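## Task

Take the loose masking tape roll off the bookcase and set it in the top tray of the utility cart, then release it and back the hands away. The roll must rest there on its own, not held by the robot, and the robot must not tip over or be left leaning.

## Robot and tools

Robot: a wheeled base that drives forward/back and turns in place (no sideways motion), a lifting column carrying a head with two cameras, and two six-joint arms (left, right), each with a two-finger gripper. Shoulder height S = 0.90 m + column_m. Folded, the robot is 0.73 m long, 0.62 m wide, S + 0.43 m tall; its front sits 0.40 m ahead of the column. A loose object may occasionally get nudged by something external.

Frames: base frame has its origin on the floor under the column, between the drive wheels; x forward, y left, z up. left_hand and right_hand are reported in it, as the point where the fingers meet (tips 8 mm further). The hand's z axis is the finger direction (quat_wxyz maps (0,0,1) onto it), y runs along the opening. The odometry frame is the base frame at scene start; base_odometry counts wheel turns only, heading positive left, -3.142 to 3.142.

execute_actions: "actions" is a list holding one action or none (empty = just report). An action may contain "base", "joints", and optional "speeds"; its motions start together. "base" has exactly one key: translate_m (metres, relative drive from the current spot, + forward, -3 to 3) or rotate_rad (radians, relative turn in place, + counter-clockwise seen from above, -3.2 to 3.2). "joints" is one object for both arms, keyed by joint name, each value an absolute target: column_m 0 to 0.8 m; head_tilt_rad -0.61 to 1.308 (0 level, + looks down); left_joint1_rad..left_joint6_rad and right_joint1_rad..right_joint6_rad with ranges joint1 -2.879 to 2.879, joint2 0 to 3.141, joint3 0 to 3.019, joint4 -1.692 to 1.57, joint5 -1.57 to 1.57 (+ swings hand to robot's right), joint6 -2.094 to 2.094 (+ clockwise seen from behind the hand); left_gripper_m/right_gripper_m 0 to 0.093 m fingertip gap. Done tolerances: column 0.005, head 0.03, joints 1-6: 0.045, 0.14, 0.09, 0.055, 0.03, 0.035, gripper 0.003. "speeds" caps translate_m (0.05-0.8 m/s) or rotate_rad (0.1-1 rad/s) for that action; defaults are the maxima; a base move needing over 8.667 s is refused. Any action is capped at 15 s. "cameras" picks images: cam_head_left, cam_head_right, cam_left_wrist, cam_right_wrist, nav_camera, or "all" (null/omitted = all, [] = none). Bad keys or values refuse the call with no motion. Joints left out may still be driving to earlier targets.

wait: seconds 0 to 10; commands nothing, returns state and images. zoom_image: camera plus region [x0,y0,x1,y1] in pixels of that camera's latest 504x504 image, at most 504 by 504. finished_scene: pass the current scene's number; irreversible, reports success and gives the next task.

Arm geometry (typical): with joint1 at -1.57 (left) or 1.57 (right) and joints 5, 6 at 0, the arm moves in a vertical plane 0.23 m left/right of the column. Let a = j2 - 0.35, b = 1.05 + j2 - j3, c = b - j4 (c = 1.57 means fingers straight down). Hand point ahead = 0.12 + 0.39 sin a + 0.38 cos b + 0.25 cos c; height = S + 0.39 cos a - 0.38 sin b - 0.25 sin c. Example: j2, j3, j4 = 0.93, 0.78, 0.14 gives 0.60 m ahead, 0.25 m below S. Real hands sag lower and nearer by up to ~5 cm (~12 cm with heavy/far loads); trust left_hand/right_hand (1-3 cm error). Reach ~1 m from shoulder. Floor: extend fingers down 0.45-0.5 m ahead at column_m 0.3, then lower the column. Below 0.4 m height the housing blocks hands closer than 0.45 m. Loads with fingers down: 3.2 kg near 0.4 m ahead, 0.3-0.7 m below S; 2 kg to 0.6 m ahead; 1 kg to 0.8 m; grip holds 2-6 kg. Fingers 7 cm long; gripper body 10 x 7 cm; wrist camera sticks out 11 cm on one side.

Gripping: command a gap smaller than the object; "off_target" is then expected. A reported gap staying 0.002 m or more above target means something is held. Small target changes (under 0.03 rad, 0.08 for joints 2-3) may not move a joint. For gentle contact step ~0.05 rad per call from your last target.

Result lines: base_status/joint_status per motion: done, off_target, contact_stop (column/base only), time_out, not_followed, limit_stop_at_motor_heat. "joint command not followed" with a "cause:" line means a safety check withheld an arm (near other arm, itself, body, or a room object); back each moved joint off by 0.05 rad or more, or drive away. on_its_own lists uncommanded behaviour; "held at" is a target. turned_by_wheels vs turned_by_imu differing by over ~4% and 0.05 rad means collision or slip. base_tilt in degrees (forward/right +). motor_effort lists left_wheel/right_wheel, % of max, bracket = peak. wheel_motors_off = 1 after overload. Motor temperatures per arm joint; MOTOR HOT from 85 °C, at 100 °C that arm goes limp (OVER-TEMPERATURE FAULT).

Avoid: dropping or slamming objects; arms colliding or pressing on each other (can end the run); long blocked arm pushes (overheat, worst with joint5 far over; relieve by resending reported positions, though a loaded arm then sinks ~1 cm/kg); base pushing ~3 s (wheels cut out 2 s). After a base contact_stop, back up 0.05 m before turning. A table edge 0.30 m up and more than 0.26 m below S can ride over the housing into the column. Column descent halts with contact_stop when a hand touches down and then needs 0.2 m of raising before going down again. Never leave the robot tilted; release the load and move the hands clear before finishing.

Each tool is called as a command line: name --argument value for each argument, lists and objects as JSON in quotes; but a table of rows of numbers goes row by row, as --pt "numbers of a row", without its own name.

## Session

execute_actions --actions '[]'

Scene clock: 0.00 s.
Motor temperatures (°C, as the motors report them): left_arm=[16 19 19 20 19 18] | right_arm=[18 21 21 20 20 19]
base_odometry: x=+0.000 y=+0.000 heading=+0.000 (m, m, rad; odometry frame)
turned_by_wheels: +0.000 (rad since the last result)
turned_by_imu: +0.000 (rad since the last result)
base_tilt: forward=+0.3 right=+0.8 (deg)
base_status: not commanded
joint_positions: column_m=+0.555 head_tilt_rad=+0.895 left_joint1_rad=-1.561 left_joint2_rad=+0.911 left_joint3_rad=+0.376 left_joint4_rad=-0.924 left_joint5_rad=-0.002 left_joint6_rad=+0.085 left_gripper_m=+0.094 right_joint1_rad=+1.590 right_joint2_rad=+0.880 right_joint3_rad=+0.433 right_joint4_rad=-0.922 right_joint5_rad=-0.016 right_joint6_rad=+0.074 right_gripper_m=+0.095
joint_status: not commanded
wheel_motors_off: 0
motor_effort: left_wheel=-1 right_wheel=+4 (%)
left_hand: x=+0.1278 y=+0.2268 z=+1.2550 quat_wxyz=(+0.450, -0.034, -0.892, +0.016) (m; base frame)
right_hand: x=+0.1649 y=-0.2184 z=+1.2452 quat_wxyz=(+0.410, -0.029, -0.911, +0.002) (m; base frame)
pictures: cam_head_left, cam_head_right, cam_left_wrist, cam_right_wrist, nav_camera
Images, in order (width x height): cam_head_left 504x504, cam_head_right 504x504, cam_left_wrist 504x504, cam_right_wrist 504x504, nav_camera 504x504.

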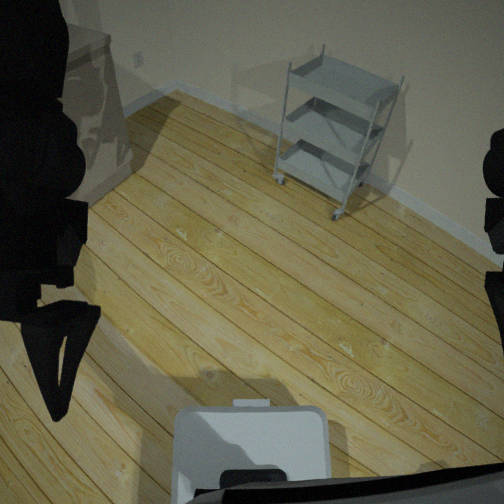

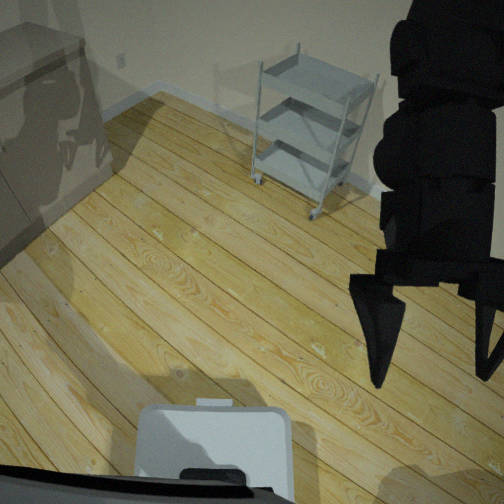

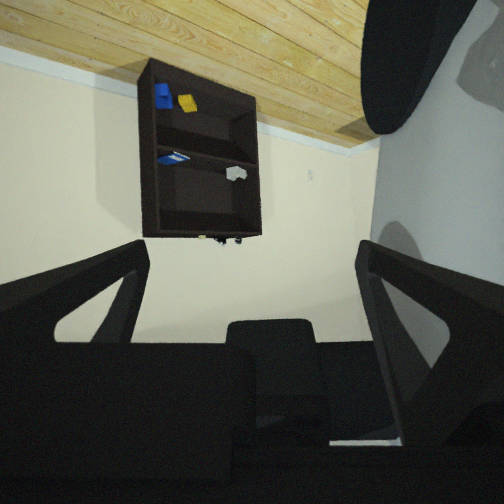

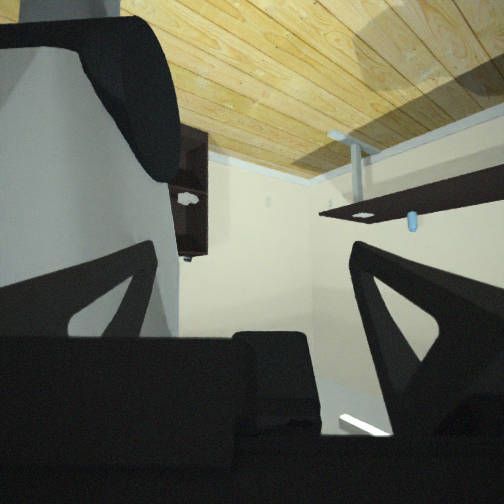

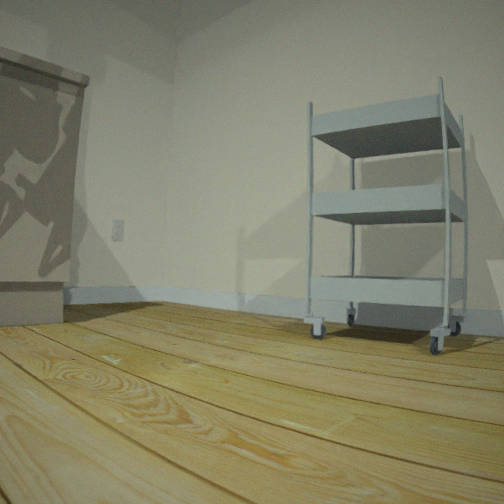

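execute_actions --actions '[{"base": {"rotate_rad": 2.95}, "joints": {"head_tilt_rad": 0.5, "column_m": 0.8}}]' --cameras '["cam_head_left", "cam_head_right", "nav_camera"]'

Scene clock: 21.37 s.
Motor temperatures (°C, as the motors report them): left_arm=[16 19 19 20 19 18] | right_arm=[18 21 21 20 20 19]
base_odometry: x=+0.000 y=+0.000 heading=+2.950 (m, m, rad; odometry frame)
turned_by_wheels: +2.950 (rad since the last result)
turned_by_imu: +2.915 (rad since the last result)
base_tilt: forward=+0.3 right=+0.8 (deg)
base_status: done
joint_positions: column_m=+0.800 head_tilt_rad=+0.518 left_joint1_rad=-1.561 left_joint2_rad=+0.911 left_joint3_rad=+0.376 left_joint4_rad=-0.924 left_joint5_rad=-0.002 left_joint6_rad=+0.085 left_gripper_m=+0.094 right_joint1_rad=+1.590 right_joint2_rad=+0.880 right_joint3_rad=+0.433 right_joint4_rad=-0.922 right_joint5_rad=-0.016 right_joint6_rad=+0.074 right_gripper_m=+0.095
joint_status: all done
wheel_motors_off: 0
motor_effort: left_wheel=+0(33) right_wheel=+2(36) (%)
left_hand: x=+0.1278 y=+0.2268 z=+1.4994 quat_wxyz=(+0.450, -0.034, -0.892, +0.016) (m; base frame)
right_hand: x=+0.1649 y=-0.2184 z=+1.4897 quat_wxyz=(+0.410, -0.029, -0.911, +0.002) (m; base frame)
pictures: cam_head_left, cam_head_right, nav_camera
Images, in order (width x height): cam_head_left 504x504, cam_head_right 504x504, nav_camera 504x504.

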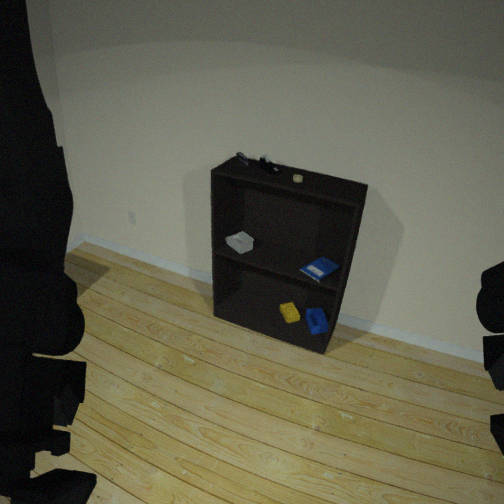

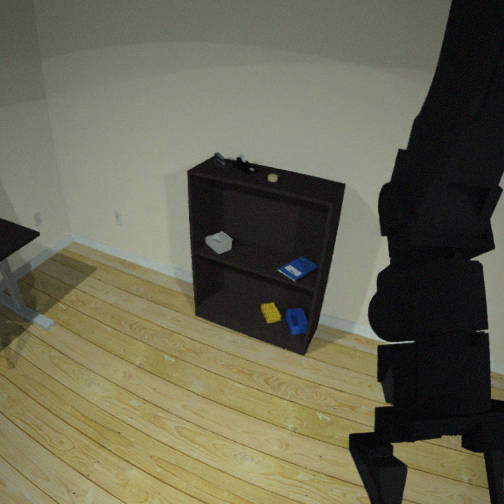

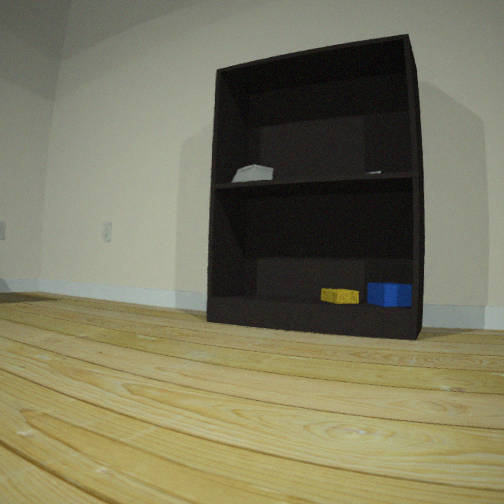

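zoom_image --camera "cam_head_left" --region '[200, 140, 380, 220]'

Region (200, 140, 380, 220) of cam_head_left's 504x504 image, scaled by 2.800, with more detail than that image has.

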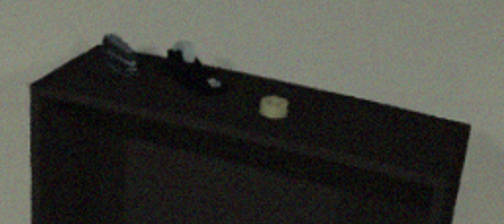

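execute_actions --actions '[{"base": {"translate_m": 1.15}, "joints": {"right_joint1_rad": 1.571, "right_joint2_rad": 1.45, "right_joint3_rad": 1.53, "right_joint4_rad": -0.6, "right_joint5_rad": 0.0, "right_joint6_rad": 1.57, "head_tilt_rad": 0.9, "column_m": 0.74}}]' --cameras '["cam_head_left", "cam_head_right", "cam_right_wrist"]'

Scene clock: 58.47 s.
Motor temperatures (°C, as the motors report them): left_arm=[16 19 19 20 19 18] | right_arm=[18 21 21 20 20 19]
base_odometry: x=-1.129 y=+0.219 heading=+2.950 (m, m, rad; odometry frame)
turned_by_wheels: +0.000 (rad since the last result)
turned_by_imu: -0.001 (rad since the last result)
base_tilt: forward=+0.2 right=+0.9 (deg)
base_status: done
joint_positions: column_m=+0.740 head_tilt_rad=+0.902 left_joint1_rad=-1.561 left_joint2_rad=+0.911 left_joint3_rad=+0.377 left_joint4_rad=-0.924 left_joint5_rad=-0.002 left_joint6_rad=+0.085 left_gripper_m=+0.094 right_joint1_rad=+1.579 right_joint2_rad=+1.457 right_joint3_rad=+1.517 right_joint4_rad=-0.611 right_joint5_rad=-0.002 right_joint6_rad=+1.561 right_gripper_m=+0.095
joint_status: all done
wheel_motors_off: 0
motor_effort: left_wheel=+1(49) right_wheel=+2(46) (%)
left_hand: x=+0.1284 y=+0.2268 z=+1.4393 quat_wxyz=(+0.450, -0.034, -0.892, +0.016) (m; base frame)
right_hand: x=+0.6725 y=-0.2200 z=+1.2485 quat_wxyz=(+0.013, -0.702, -0.712, +0.006) (m; base frame)
pictures: cam_head_left, cam_head_right, cam_right_wrist
Images, in order (width x height): cam_head_left 504x504, cam_head_right 504x504, cam_right_wrist 504x504.

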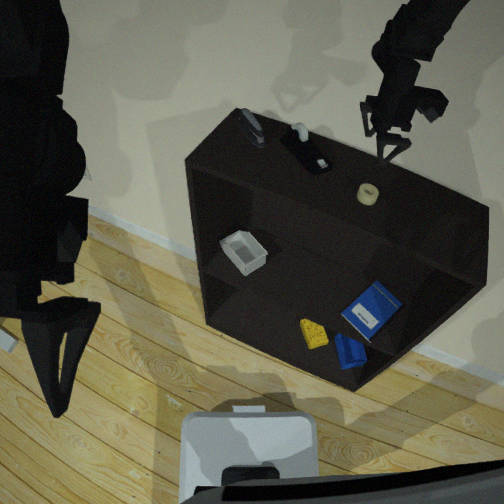

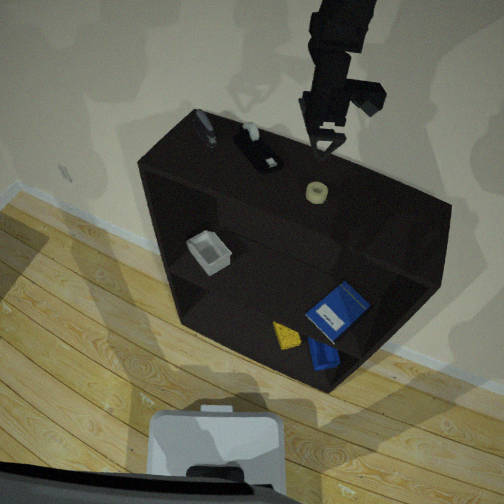

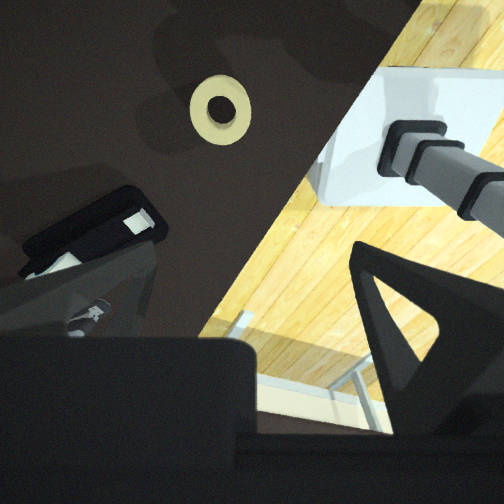

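execute_actions --actions '[{"base": {"rotate_rad": -0.052}, "speeds": {"rotate_rad": 0.3}, "joints": {"column_m": 0.67}}]' --cameras '[]'

execute_actions --actions '[{"base": {"translate_m": 0.034}, "speeds": {"translate_m": 0.1}, "joints": {"column_m": 0.615}}]' --cameras '["cam_head_right", "cam_right_wrist"]'

Scene clock: 96.10 s.
Motor temperatures (°C, as the motors report them): left_arm=[16 19 19 20 19 18] | right_arm=[18 23 22 20 20 19]
base_odometry: x=-1.129 y=+0.219 heading=+2.899 (m, m, rad; odometry frame)
turned_by_wheels: -0.051 (rad since the last result)
turned_by_imu: -0.051 (rad since the last result)
base_tilt: forward=+0.2 right=+0.8 (deg)
base_status: done
joint_positions: column_m=+0.670 head_tilt_rad=+0.902 left_joint1_rad=-1.561 left_joint2_rad=+0.911 left_joint3_rad=+0.377 left_joint4_rad=-0.924 left_joint5_rad=-0.002 left_joint6_rad=+0.085 left_gripper_m=+0.094 right_joint1_rad=+1.571 right_joint2_rad=+1.457 right_joint3_rad=+1.517 right_joint4_rad=-0.611 right_joint5_rad=-0.002 right_joint6_rad=+1.561 right_gripper_m=+0.095
joint_status: all done
wheel_motors_off: 0
motor_effort: left_wheel=+1(38) right_wheel=-1(37) (%)
left_hand: x=+0.1284 y=+0.2268 z=+1.3693 quat_wxyz=(+0.450, -0.034, -0.892, +0.016) (m; base frame)
right_hand: x=+0.6725 y=-0.2253 z=+1.1784 quat_wxyz=(+0.010, -0.704, -0.710, +0.009) (m; base frame)
pictures: none
No camera images: the call's "cameras" was empty. Leave "cameras" out to get every camera's image.

Scene clock: 97.40 s.
Motor temperatures (°C, as the motors report them): left_arm=[16 19 19 20 19 18] | right_arm=[18 23 22 20 20 19]
base_odometry: x=-1.162 y=+0.227 heading=+2.898 (m, m, rad; odometry frame)
turned_by_wheels: -0.001 (rad since the last result)
turned_by_imu: -0.001 (rad since the last result)
base_tilt: forward=+0.2 right=+0.8 (deg)
base_status: done
joint_positions: column_m=+0.615 head_tilt_rad=+0.902 left_joint1_rad=-1.561 left_joint2_rad=+0.911 left_joint3_rad=+0.376 left_joint4_rad=-0.924 left_joint5_rad=-0.002 left_joint6_rad=+0.085 left_gripper_m=+0.094 right_joint1_rad=+1.571 right_joint2_rad=+1.457 right_joint3_rad=+1.518 right_joint4_rad=-0.611 right_joint5_rad=-0.002 right_joint6_rad=+1.561 right_gripper_m=+0.095
joint_status: all done
wheel_motors_off: 0
motor_effort: left_wheel=+1(36) right_wheel=+2(54) (%)
left_hand: x=+0.1278 y=+0.2268 z=+1.3146 quat_wxyz=(+0.450, -0.034, -0.892, +0.016) (m; base frame)
right_hand: x=+0.6727 y=-0.2253 z=+1.1235 quat_wxyz=(+0.010, -0.704, -0.710, +0.009) (m; base frame)
pictures: cam_head_right, cam_right_wrist
Images, in order (width x height): cam_head_right 504x504, cam_right_wrist 504x504.

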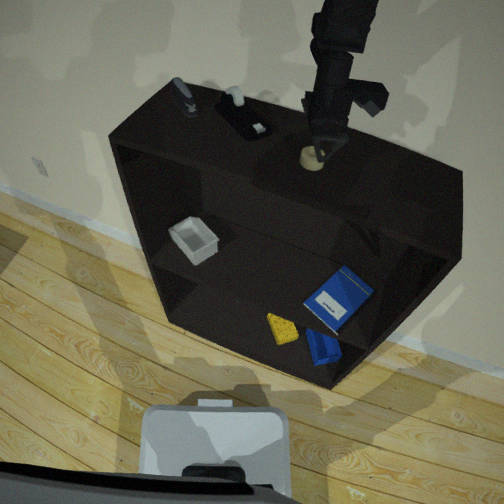

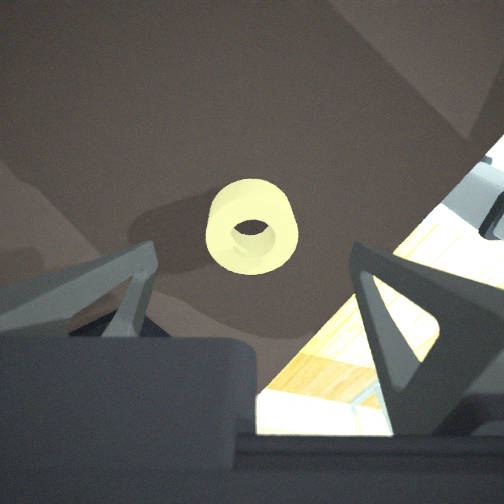

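zoom_image --camera "cam_head_right" --region '[270, 100, 370, 190]'

Region (270, 100, 370, 190) of cam_head_right's 504x504 image, scaled by 5.040, with more detail than that image has; it fills the top 454 rows of this view, and the rest is white.

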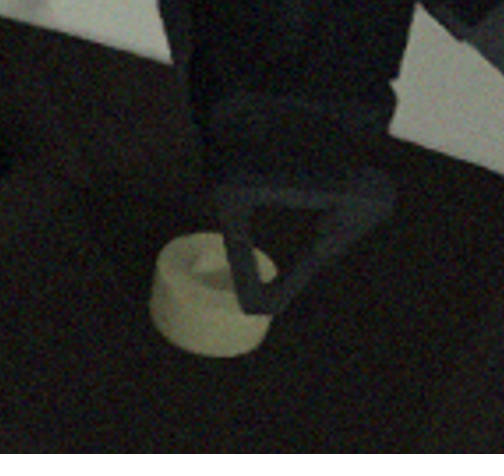

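execute_actions --actions '[{"base": {"rotate_rad": 0.012}, "speeds": {"rotate_rad": 0.1}, "joints": {"column_m": 0.58}}]' --cameras '["cam_head_right", "cam_right_wrist"]'

zoom_image --camera "cam_head_right" --region '[270, 100, 370, 190]'

Scene clock: 134.30 s.
Motor temperatures (°C, as the motors report them): left_arm=[16 19 19 20 19 18] | right_arm=[18 23 22 20 20 19]
base_odometry: x=-1.162 y=+0.227 heading=+2.909 (m, m, rad; odometry frame)
turned_by_wheels: +0.011 (rad since the last result)
turned_by_imu: +0.010 (rad since the last result)
base_tilt: forward=+0.2 right=+0.8 (deg)
base_status: done
joint_positions: column_m=+0.580 head_tilt_rad=+0.902 left_joint1_rad=-1.561 left_joint2_rad=+0.911 left_joint3_rad=+0.376 left_joint4_rad=-0.924 left_joint5_rad=-0.002 left_joint6_rad=+0.085 left_gripper_m=+0.094 right_joint1_rad=+1.572 right_joint2_rad=+1.457 right_joint3_rad=+1.518 right_joint4_rad=-0.611 right_joint5_rad=-0.001 right_joint6_rad=+1.561 right_gripper_m=+0.095
joint_status: all done
wheel_motors_off: 0
motor_effort: left_wheel=-2(33) right_wheel=+4(35) (%)
left_hand: x=+0.1278 y=+0.2268 z=+1.2795 quat_wxyz=(+0.450, -0.034, -0.892, +0.016) (m; base frame)
right_hand: x=+0.6727 y=-0.2244 z=+1.0885 quat_wxyz=(+0.010, -0.703, -0.711, +0.008) (m; base frame)
pictures: cam_head_right, cam_right_wrist
Images, in order (width x height): cam_head_right 504x504, cam_right_wrist 504x504.

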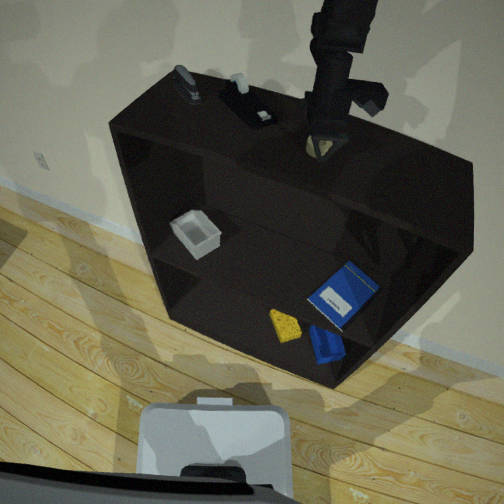

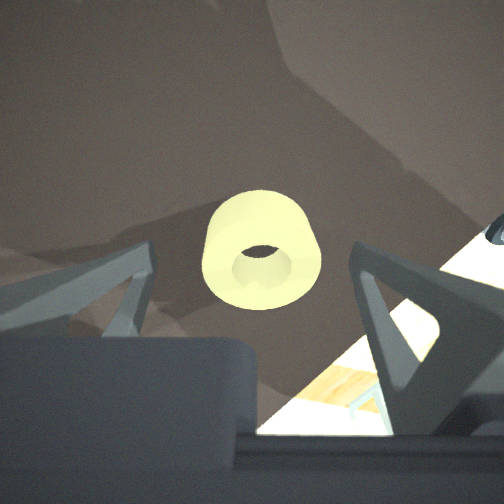

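Region (270, 100, 370, 190) of cam_head_right's 504x504 image, scaled by 5.040, with more detail than that image has; it fills the top 454 rows of this view, and the rest is white.

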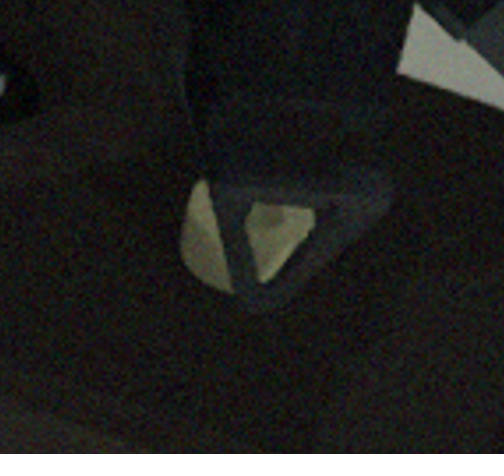

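execute_actions --actions '[{"joints": {"column_m": 0.574, "right_gripper_m": 0.068}}]' --cameras '["cam_right_wrist"]'

execute_actions --actions '[{"joints": {"right_gripper_m": 0.02}}]' --cameras '["cam_head_right", "cam_right_wrist"]'

Scene clock: 215.60 s.
Motor temperatures (°C, as the motors report them): left_arm=[16 19 19 20 19 18] | right_arm=[18 24 22 20 20 20]
base_odometry: x=-1.162 y=+0.227 heading=+2.909 (m, m, rad; odometry frame)
turned_by_wheels: +0.000 (rad since the last result)
turned_by_imu: -0.001 (rad since the last result)
base_tilt: forward=+0.3 right=+0.8 (deg)
base_status: not commanded
joint_positions: column_m=+0.574 head_tilt_rad=+0.902 left_joint1_rad=-1.561 left_joint2_rad=+0.911 left_joint3_rad=+0.376 left_joint4_rad=-0.924 left_joint5_rad=-0.002 left_joint6_rad=+0.085 left_gripper_m=+0.094 right_joint1_rad=+1.572 right_joint2_rad=+1.457 right_joint3_rad=+1.518 right_joint4_rad=-0.611 right_joint5_rad=-0.001 right_joint6_rad=+1.561 right_gripper_m=+0.068
joint_status: all done
wheel_motors_off: 0
motor_effort: left_wheel=-2(4) right_wheel=+2(4) (%)
left_hand: x=+0.1278 y=+0.2268 z=+1.2736 quat_wxyz=(+0.450, -0.034, -0.892, +0.016) (m; base frame)
right_hand: x=+0.6727 y=-0.2244 z=+1.0825 quat_wxyz=(+0.010, -0.703, -0.711, +0.008) (m; base frame)
pictures: cam_right_wrist
Images, in order (width x height): cam_right_wrist 504x504.

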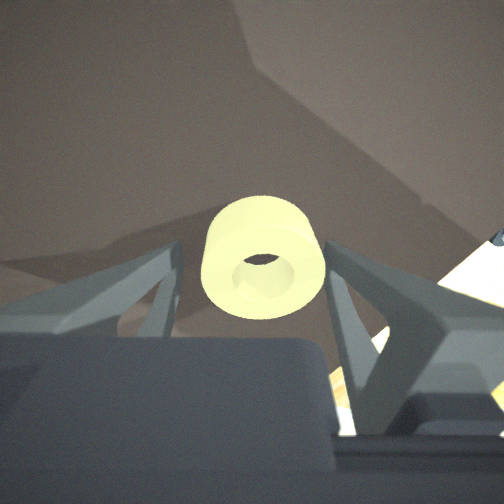

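Scene clock: 216.20 s.
Motor temperatures (°C, as the motors report them): left_arm=[16 19 19 20 19 18] | right_arm=[18 24 22 20 20 20]
base_odometry: x=-1.162 y=+0.227 heading=+2.909 (m, m, rad; odometry frame)
turned_by_wheels: +0.000 (rad since the last result)
turned_by_imu: +0.000 (rad since the last result)
base_tilt: forward=+0.2 right=+0.8 (deg)
base_status: not commanded
joint_positions: column_m=+0.574 head_tilt_rad=+0.902 left_joint1_rad=-1.561 left_joint2_rad=+0.911 left_joint3_rad=+0.376 left_joint4_rad=-0.924 left_joint5_rad=-0.002 left_joint6_rad=+0.085 left_gripper_m=+0.094 right_joint1_rad=+1.572 right_joint2_rad=+1.457 right_joint3_rad=+1.518 right_joint4_rad=-0.610 right_joint5_rad=-0.001 right_joint6_rad=+1.562 right_gripper_m=+0.049
joint_status: right_gripper_m off_target (ended at +0.049, target +0.020)
wheel_motors_off: 0
motor_effort: left_wheel=-2(4) right_wheel=+5(3) (%)
left_hand: x=+0.1278 y=+0.2268 z=+1.2736 quat_wxyz=(+0.450, -0.034, -0.892, +0.016) (m; base frame)
right_hand: x=+0.6728 y=-0.2244 z=+1.0825 quat_wxyz=(+0.010, -0.704, -0.710, +0.008) (m; base frame)
pictures: cam_head_right, cam_right_wrist
Images, in order (width x height): cam_head_right 504x504, cam_right_wrist 504x504.

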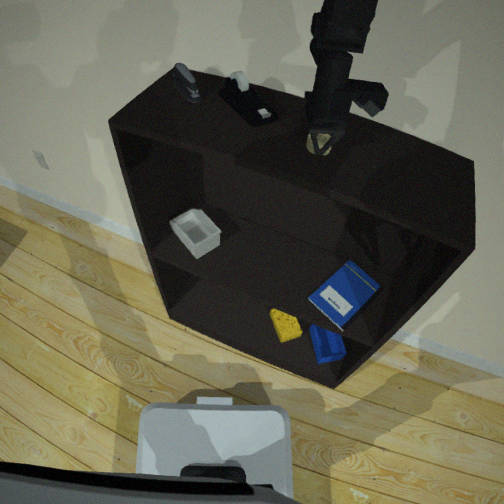

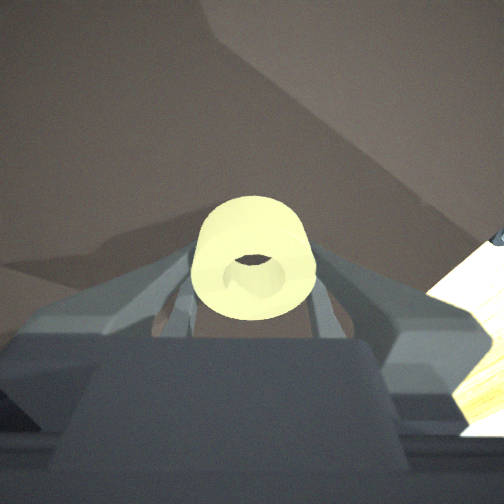

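execute_actions --actions '[{"joints": {"column_m": 0.61}}]' --cameras '["cam_right_wrist"]'

execute_actions --actions '[{"base": {"translate_m": -1.7}, "joints": {"head_tilt_rad": 0.8}}]' --cameras '["cam_right_wrist", "cam_left_wrist"]'

Scene clock: 259.23 s.
Motor temperatures (°C, as the motors report them): left_arm=[16 19 19 20 19 18] | right_arm=[18 24 23 20 20 20]
base_odometry: x=-1.162 y=+0.227 heading=+2.909 (m, m, rad; odometry frame)
turned_by_wheels: +0.000 (rad since the last result)
turned_by_imu: -0.001 (rad since the last result)
base_tilt: forward=+0.2 right=+0.8 (deg)
base_status: not commanded
joint_positions: column_m=+0.610 head_tilt_rad=+0.902 left_joint1_rad=-1.561 left_joint2_rad=+0.911 left_joint3_rad=+0.376 left_joint4_rad=-0.924 left_joint5_rad=-0.002 left_joint6_rad=+0.085 left_gripper_m=+0.094 right_joint1_rad=+1.572 right_joint2_rad=+1.457 right_joint3_rad=+1.518 right_joint4_rad=-0.610 right_joint5_rad=-0.001 right_joint6_rad=+1.562 right_gripper_m=+0.049
joint_status: all done
wheel_motors_off: 0
motor_effort: left_wheel=-3(4) right_wheel=+3(5) (%)
left_hand: x=+0.1278 y=+0.2268 z=+1.3094 quat_wxyz=(+0.450, -0.034, -0.892, +0.016) (m; base frame)
right_hand: x=+0.6728 y=-0.2244 z=+1.1184 quat_wxyz=(+0.010, -0.704, -0.710, +0.008) (m; base frame)
pictures: cam_right_wrist
Images, in order (width x height): cam_right_wrist 504x504.

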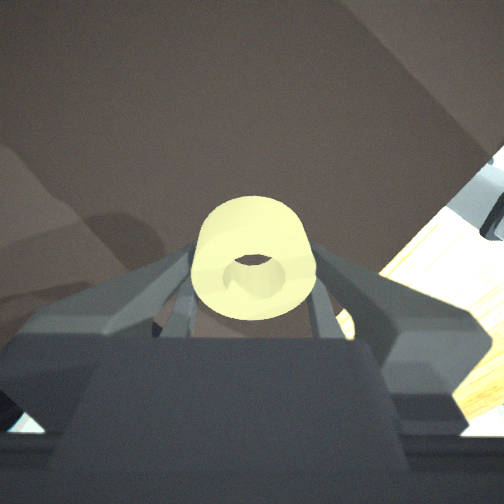

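Scene clock: 263.70 s.
Motor temperatures (°C, as the motors report them): left_arm=[16 19 19 20 19 18] | right_arm=[18 24 23 20 20 20]
base_odometry: x=+0.492 y=-0.164 heading=+2.909 (m, m, rad; odometry frame)
turned_by_wheels: -0.001 (rad since the last result)
turned_by_imu: -0.003 (rad since the last result)
base_tilt: forward=+0.3 right=+0.8 (deg)
base_status: done
joint_positions: column_m=+0.610 head_tilt_rad=+0.815 left_joint1_rad=-1.561 left_joint2_rad=+0.911 left_joint3_rad=+0.376 left_joint4_rad=-0.924 left_joint5_rad=-0.002 left_joint6_rad=+0.085 left_gripper_m=+0.094 right_joint1_rad=+1.572 right_joint2_rad=+1.457 right_joint3_rad=+1.518 right_joint4_rad=-0.610 right_joint5_rad=-0.001 right_joint6_rad=+1.562 right_gripper_m=+0.049
joint_status: all done
wheel_motors_off: 0
motor_effort: left_wheel=-3(53) right_wheel=+0(46) (%)
left_hand: x=+0.1276 y=+0.2268 z=+1.3095 quat_wxyz=(+0.451, -0.034, -0.892, +0.016) (m; base frame)
right_hand: x=+0.6728 y=-0.2244 z=+1.1184 quat_wxyz=(+0.010, -0.704, -0.710, +0.008) (m; base frame)
pictures: cam_left_wrist, cam_right_wrist
Images, in order (width x height): cam_left_wrist 504x504, cam_right_wrist 504x504.

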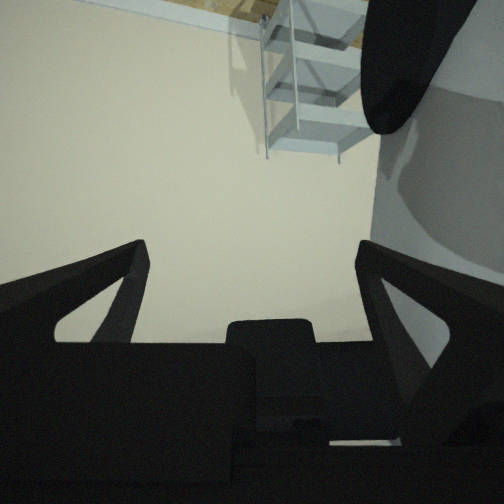

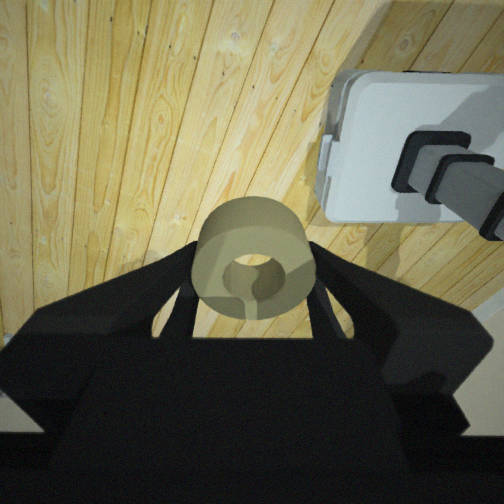

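execute_actions --actions '[{"base": {"rotate_rad": -2.97}, "joints": {"column_m": 0.39, "right_joint6_rad": -0.95}}]' --cameras '["cam_head_left", "cam_head_right", "cam_right_wrist", "nav_camera"]'

Scene clock: 273.07 s.
Motor temperatures (°C, as the motors report them): left_arm=[16 19 19 20 19 18] | right_arm=[18 25 23 20 20 20]
base_odometry: x=+0.492 y=-0.164 heading=-0.061 (m, m, rad; odometry frame)
turned_by_wheels: -2.970 (rad since the last result)
turned_by_imu: -2.936 (rad since the last result)
base_tilt: forward=+0.2 right=+0.9 (deg)
base_status: done
joint_positions: column_m=+0.390 head_tilt_rad=+0.815 left_joint1_rad=-1.561 left_joint2_rad=+0.911 left_joint3_rad=+0.376 left_joint4_rad=-0.924 left_joint5_rad=-0.002 left_joint6_rad=+0.085 left_gripper_m=+0.094 right_joint1_rad=+1.569 right_joint2_rad=+1.457 right_joint3_rad=+1.518 right_joint4_rad=-0.610 right_joint5_rad=-0.001 right_joint6_rad=-0.941 right_gripper_m=+0.049
joint_status: all done
wheel_motors_off: 0
motor_effort: left_wheel=+0(45) right_wheel=-1(41) (%)
left_hand: x=+0.1276 y=+0.2268 z=+1.0896 quat_wxyz=(+0.451, -0.034, -0.892, +0.016) (m; base frame)
right_hand: x=+0.6728 y=-0.2263 z=+0.8985 quat_wxyz=(+0.012, +0.453, -0.891, -0.006) (m; base frame)
pictures: cam_head_left, cam_head_right, cam_right_wrist, nav_camera
Images, in order (width x height): cam_head_left 504x504, cam_head_right 504x504, cam_right_wrist 504x504, nav_camera 504x504.

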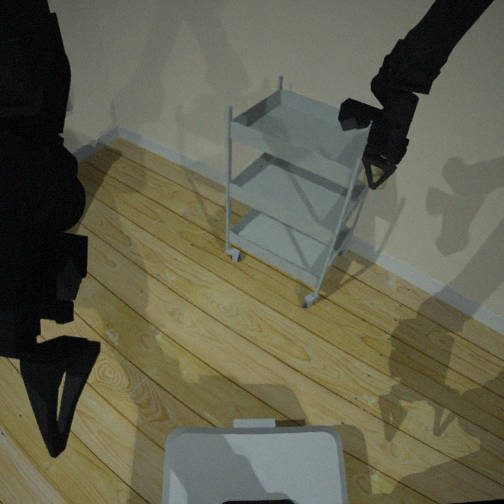

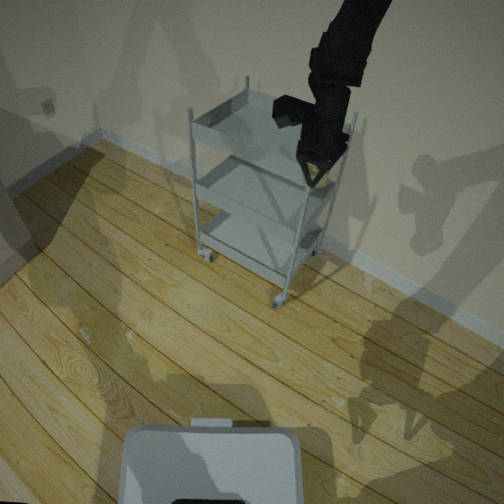

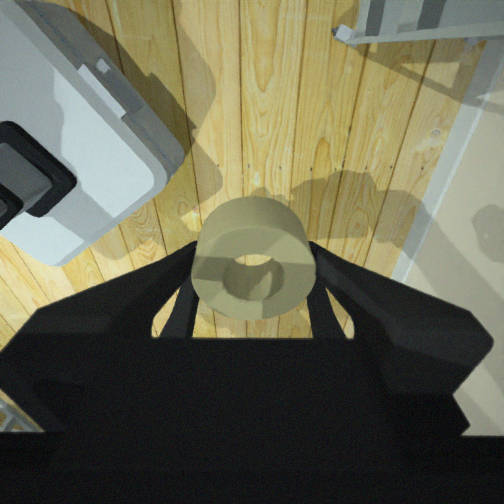

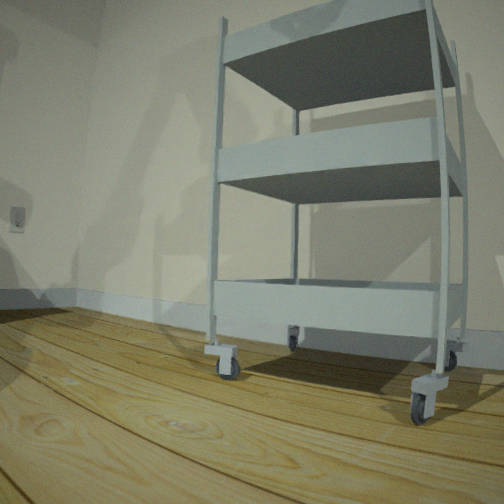

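execute_actions --actions '[{"base": {"translate_m": 0.43}, "speeds": {"translate_m": 0.4}, "joints": {"head_tilt_rad": 1.0}}]' --cameras '["cam_head_left", "cam_head_right", "cam_right_wrist"]'

Scene clock: 298.30 s.
Motor temperatures (°C, as the motors report them): left_arm=[16 19 19 20 19 18] | right_arm=[18 25 23 20 20 20]
base_odometry: x=+0.922 y=-0.191 heading=-0.062 (m, m, rad; odometry frame)
turned_by_wheels: +0.000 (rad since the last result)
turned_by_imu: -0.002 (rad since the last result)
base_tilt: forward=+0.2 right=+0.8 (deg)
base_status: done
joint_positions: column_m=+0.390 head_tilt_rad=+1.001 left_joint1_rad=-1.561 left_joint2_rad=+0.911 left_joint3_rad=+0.377 left_joint4_rad=-0.924 left_joint5_rad=-0.002 left_joint6_rad=+0.085 left_gripper_m=+0.094 right_joint1_rad=+1.569 right_joint2_rad=+1.457 right_joint3_rad=+1.518 right_joint4_rad=-0.610 right_joint5_rad=-0.001 right_joint6_rad=-0.941 right_gripper_m=+0.049
joint_status: all done
wheel_motors_off: 0
motor_effort: left_wheel=-2(51) right_wheel=+2(45) (%)
left_hand: x=+0.1282 y=+0.2268 z=+1.0894 quat_wxyz=(+0.450, -0.034, -0.892, +0.016) (m; base frame)
right_hand: x=+0.6728 y=-0.2263 z=+0.8985 quat_wxyz=(+0.012, +0.453, -0.891, -0.006) (m; base frame)
pictures: cam_head_left, cam_head_right, cam_right_wrist
Images, in order (width x height): cam_head_left 504x504, cam_head_right 504x504, cam_right_wrist 504x504.

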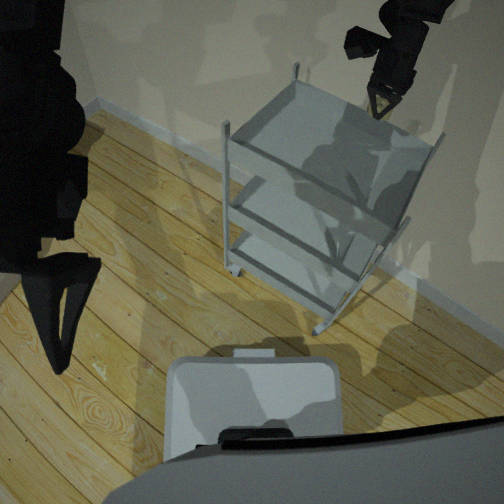

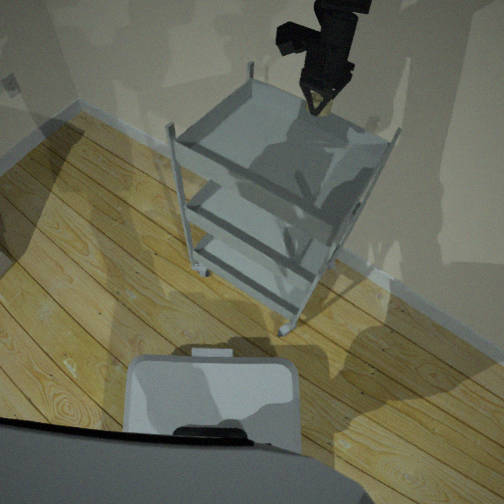

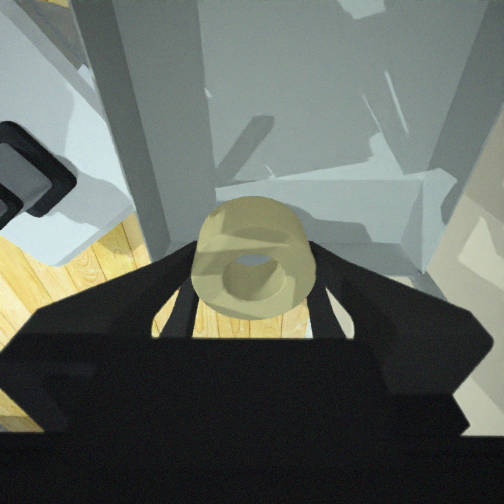

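execute_actions --actions '[{"joints": {"column_m": 0.21, "head_tilt_rad": 0.8}}]' --cameras '["cam_head_right", "cam_right_wrist"]'

Scene clock: 318.87 s.
Motor temperatures (°C, as the motors report them): left_arm=[16 19 19 20 19 18] | right_arm=[18 25 23 20 20 20]
base_odometry: x=+0.922 y=-0.191 heading=-0.062 (m, m, rad; odometry frame)
turned_by_wheels: +0.000 (rad since the last result)
turned_by_imu: -0.001 (rad since the last result)
base_tilt: forward=+0.2 right=+0.8 (deg)
base_status: not commanded
joint_positions: column_m=+0.210 head_tilt_rad=+0.816 left_joint1_rad=-1.561 left_joint2_rad=+0.911 left_joint3_rad=+0.377 left_joint4_rad=-0.924 left_joint5_rad=-0.002 left_joint6_rad=+0.085 left_gripper_m=+0.094 right_joint1_rad=+1.569 right_joint2_rad=+1.457 right_joint3_rad=+1.518 right_joint4_rad=-0.610 right_joint5_rad=-0.001 right_joint6_rad=-0.941 right_gripper_m=+0.049
joint_status: all done
wheel_motors_off: 0
motor_effort: left_wheel=-2(0) right_wheel=+2(4) (%)
left_hand: x=+0.1282 y=+0.2268 z=+0.9094 quat_wxyz=(+0.450, -0.034, -0.892, +0.016) (m; base frame)
right_hand: x=+0.6728 y=-0.2263 z=+0.7185 quat_wxyz=(+0.012, +0.453, -0.891, -0.006) (m; base frame)
pictures: cam_head_right, cam_right_wrist
Images, in order (width x height): cam_head_right 504x504, cam_right_wrist 504x504.

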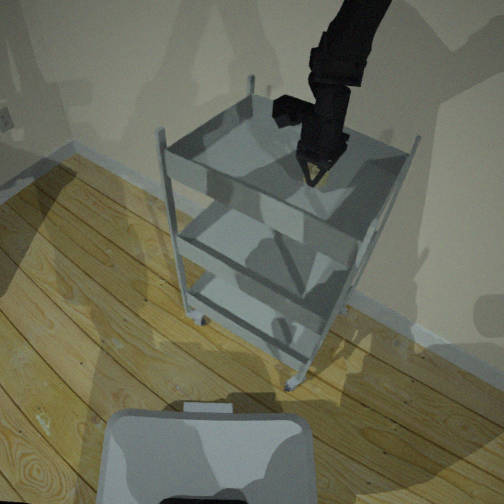

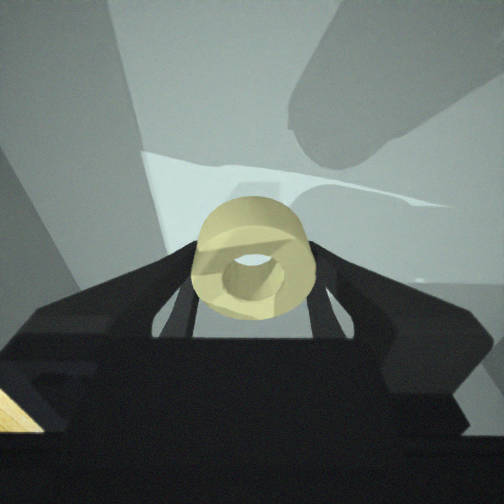

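execute_actions --actions '[{"joints": {"column_m": 0.187}}]' --cameras '["cam_right_wrist"]'

Scene clock: 332.03 s.
Motor temperatures (°C, as the motors report them): left_arm=[16 19 19 20 19 18] | right_arm=[18 25 23 20 20 20]
base_odometry: x=+0.922 y=-0.191 heading=-0.062 (m, m, rad; odometry frame)
turned_by_wheels: +0.000 (rad since the last result)
turned_by_imu: -0.001 (rad since the last result)
base_tilt: forward=+0.2 right=+0.8 (deg)
base_status: not commanded
joint_positions: column_m=+0.187 head_tilt_rad=+0.816 left_joint1_rad=-1.561 left_joint2_rad=+0.911 left_joint3_rad=+0.377 left_joint4_rad=-0.924 left_joint5_rad=-0.002 left_joint6_rad=+0.085 left_gripper_m=+0.094 right_joint1_rad=+1.569 right_joint2_rad=+1.457 right_joint3_rad=+1.518 right_joint4_rad=-0.610 right_joint5_rad=-0.001 right_joint6_rad=-0.941 right_gripper_m=+0.049
joint_status: all done
wheel_motors_off: 0
motor_effort: left_wheel=-1(2) right_wheel=+1(0) (%)
left_hand: x=+0.1282 y=+0.2268 z=+0.8864 quat_wxyz=(+0.450, -0.034, -0.892, +0.016) (m; base frame)
right_hand: x=+0.6728 y=-0.2263 z=+0.6955 quat_wxyz=(+0.012, +0.453, -0.891, -0.006) (m; base frame)
pictures: cam_right_wrist
Images, in order (width x height): cam_right_wrist 504x504.

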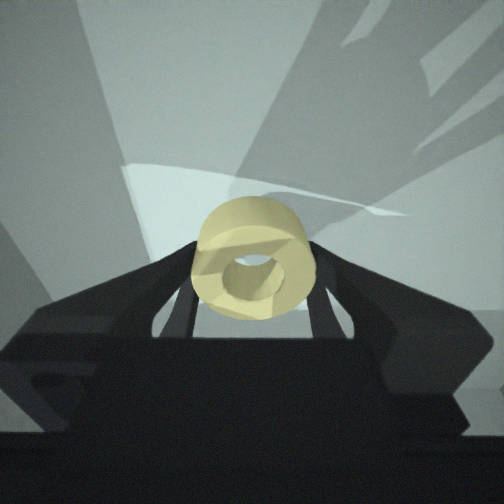

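execute_actions --actions '[{"joints": {"column_m": 0.18}}]' --cameras '["cam_right_wrist"]'

execute_actions --actions '[{"joints": {"right_gripper_m": 0.08}}]' --cameras '["cam_right_wrist"]'

execute_actions --actions '[{"joints": {"column_m": 0.34}}]' --cameras '["cam_right_wrist", "cam_head_right"]'

Scene clock: 352.23 s.
Motor temperatures (°C, as the motors report them): left_arm=[16 19 19 20 19 18] | right_arm=[18 25 23 20 20 20]
base_odometry: x=+0.922 y=-0.191 heading=-0.062 (m, m, rad; odometry frame)
turned_by_wheels: +0.000 (rad since the last result)
turned_by_imu: -0.001 (rad since the last result)
base_tilt: forward=+0.2 right=+0.8 (deg)
base_status: not commanded
joint_positions: column_m=+0.180 head_tilt_rad=+0.816 left_joint1_rad=-1.561 left_joint2_rad=+0.911 left_joint3_rad=+0.377 left_joint4_rad=-0.924 left_joint5_rad=-0.002 left_joint6_rad=+0.085 left_gripper_m=+0.094 right_joint1_rad=+1.569 right_joint2_rad=+1.457 right_joint3_rad=+1.518 right_joint4_rad=-0.610 right_joint5_rad=-0.001 right_joint6_rad=-0.941 right_gripper_m=+0.049
joint_status: all done
wheel_motors_off: 0
motor_effort: left_wheel=-1(2) right_wheel=+4(1) (%)
left_hand: x=+0.1282 y=+0.2268 z=+0.8794 quat_wxyz=(+0.450, -0.034, -0.892, +0.016) (m; base frame)
right_hand: x=+0.6728 y=-0.2263 z=+0.6885 quat_wxyz=(+0.012, +0.453, -0.891, -0.006) (m; base frame)
pictures: cam_right_wrist
Images, in order (width x height): cam_right_wrist 504x504.

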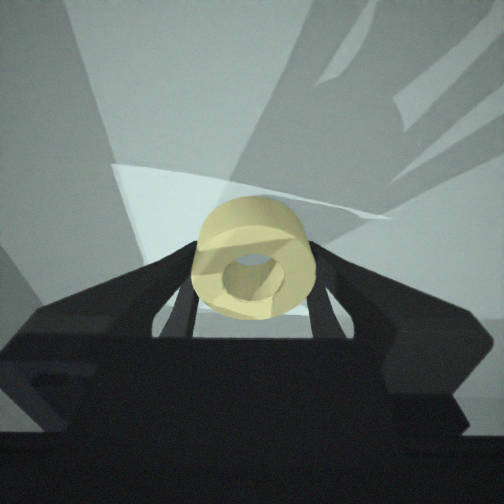

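Scene clock: 352.87 s.
Motor temperatures (°C, as the motors report them): left_arm=[16 19 19 20 19 18] | right_arm=[18 25 23 20 20 20]
base_odometry: x=+0.922 y=-0.191 heading=-0.062 (m, m, rad; odometry frame)
turned_by_wheels: +0.000 (rad since the last result)
turned_by_imu: +0.000 (rad since the last result)
base_tilt: forward=+0.3 right=+0.8 (deg)
base_status: not commanded
joint_positions: column_m=+0.180 head_tilt_rad=+0.816 left_joint1_rad=-1.561 left_joint2_rad=+0.911 left_joint3_rad=+0.377 left_joint4_rad=-0.924 left_joint5_rad=-0.002 left_joint6_rad=+0.085 left_gripper_m=+0.094 right_joint1_rad=+1.569 right_joint2_rad=+1.457 right_joint3_rad=+1.518 right_joint4_rad=-0.610 right_joint5_rad=-0.001 right_joint6_rad=-0.941 right_gripper_m=+0.080
joint_status: all done
wheel_motors_off: 0
motor_effort: left_wheel=-2(3) right_wheel=+1(0) (%)
left_hand: x=+0.1282 y=+0.2268 z=+0.8794 quat_wxyz=(+0.450, -0.034, -0.892, +0.016) (m; base frame)
right_hand: x=+0.6728 y=-0.2263 z=+0.6885 quat_wxyz=(+0.012, +0.453, -0.891, -0.006) (m; base frame)
pictures: cam_right_wrist
Images, in order (width x height): cam_right_wrist 504x504.

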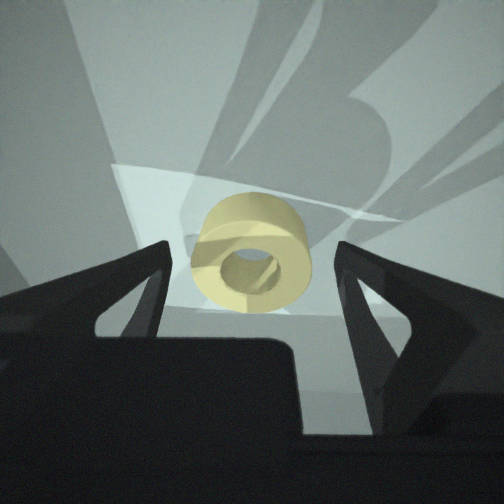

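Scene clock: 355.53 s.
Motor temperatures (°C, as the motors report them): left_arm=[16 19 19 20 19 18] | right_arm=[18 25 23 20 20 20]
base_odometry: x=+0.922 y=-0.191 heading=-0.062 (m, m, rad; odometry frame)
turned_by_wheels: +0.000 (rad since the last result)
turned_by_imu: -0.001 (rad since the last result)
base_tilt: forward=+0.3 right=+0.8 (deg)
base_status: not commanded
joint_positions: column_m=+0.340 head_tilt_rad=+0.816 left_joint1_rad=-1.561 left_joint2_rad=+0.911 left_joint3_rad=+0.377 left_joint4_rad=-0.924 left_joint5_rad=-0.002 left_joint6_rad=+0.085 left_gripper_m=+0.094 right_joint1_rad=+1.569 right_joint2_rad=+1.457 right_joint3_rad=+1.518 right_joint4_rad=-0.610 right_joint5_rad=-0.001 right_joint6_rad=-0.941 right_gripper_m=+0.080
joint_status: all done
wheel_motors_off: 0
motor_effort: left_wheel=-3(1) right_wheel=+1(1) (%)
left_hand: x=+0.1282 y=+0.2268 z=+1.0393 quat_wxyz=(+0.450, -0.034, -0.892, +0.016) (m; base frame)
right_hand: x=+0.6728 y=-0.2263 z=+0.8484 quat_wxyz=(+0.012, +0.453, -0.891, -0.006) (m; base frame)
pictures: cam_head_right, cam_right_wrist
Images, in order (width x height): cam_head_right 504x504, cam_right_wrist 504x504.

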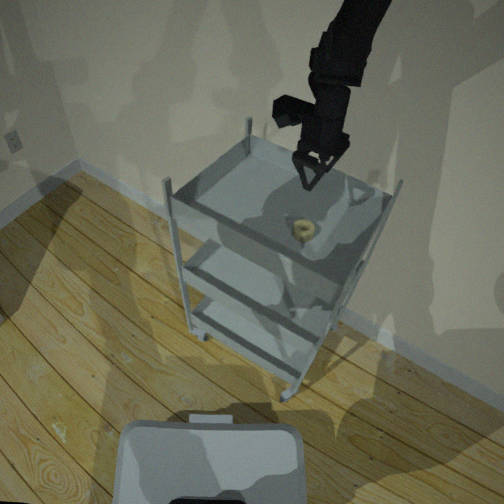

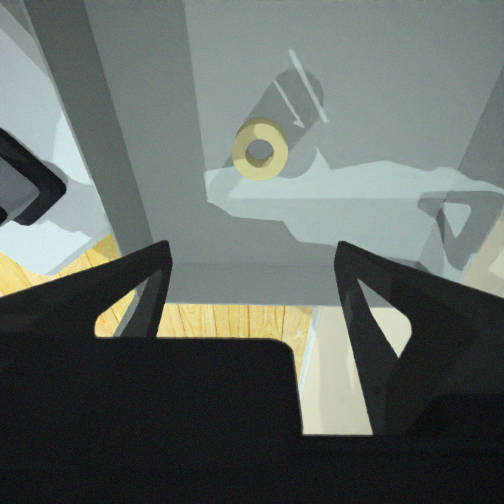

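Tips are at ~0.84 m, above the posts; back away while raising a bit more.

execute_actions --actions '[{"base": {"translate_m": -0.5}, "joints": {"column_m": 0.42}}]' --cameras '["cam_head_left"]'

Scene clock: 363.63 s.
Motor temperatures (°C, as the motors report them): left_arm=[16 19 19 20 19 18] | right_arm=[18 25 23 20 20 20]
base_odometry: x=+0.422 y=-0.160 heading=-0.062 (m, m, rad; odometry frame)
turned_by_wheels: -0.001 (rad since the last result)
turned_by_imu: -0.002 (rad since the last result)
base_tilt: forward=+0.2 right=+0.8 (deg)
base_status: done
joint_positions: column_m=+0.420 head_tilt_rad=+0.815 left_joint1_rad=-1.561 left_joint2_rad=+0.910 left_joint3_rad=+0.373 left_joint4_rad=-0.924 left_joint5_rad=-0.002 left_joint6_rad=+0.085 left_gripper_m=+0.094 right_joint1_rad=+1.569 right_joint2_rad=+1.457 right_joint3_rad=+1.516 right_joint4_rad=-0.610 right_joint5_rad=-0.001 right_joint6_rad=-0.941 right_gripper_m=+0.080
joint_status: all done
wheel_motors_off: 0
motor_effort: left_wheel=+0(38) right_wheel=-1(43) (%)
left_hand: x=+0.1263 y=+0.2268 z=+1.1200 quat_wxyz=(+0.452, -0.034, -0.891, +0.016) (m; base frame)
right_hand: x=+0.6719 y=-0.2263 z=+0.9280 quat_wxyz=(+0.012, +0.453, -0.891, -0.006) (m; base frame)
pictures: cam_head_left
Images, in order (width x height): cam_head_left 504x504.

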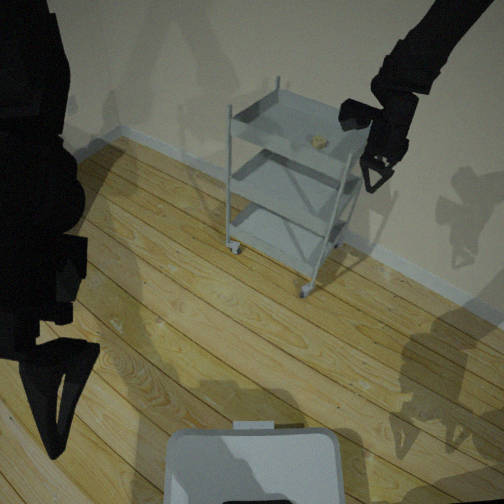

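finished_scene --scene 2

The scene is finished: the task was done.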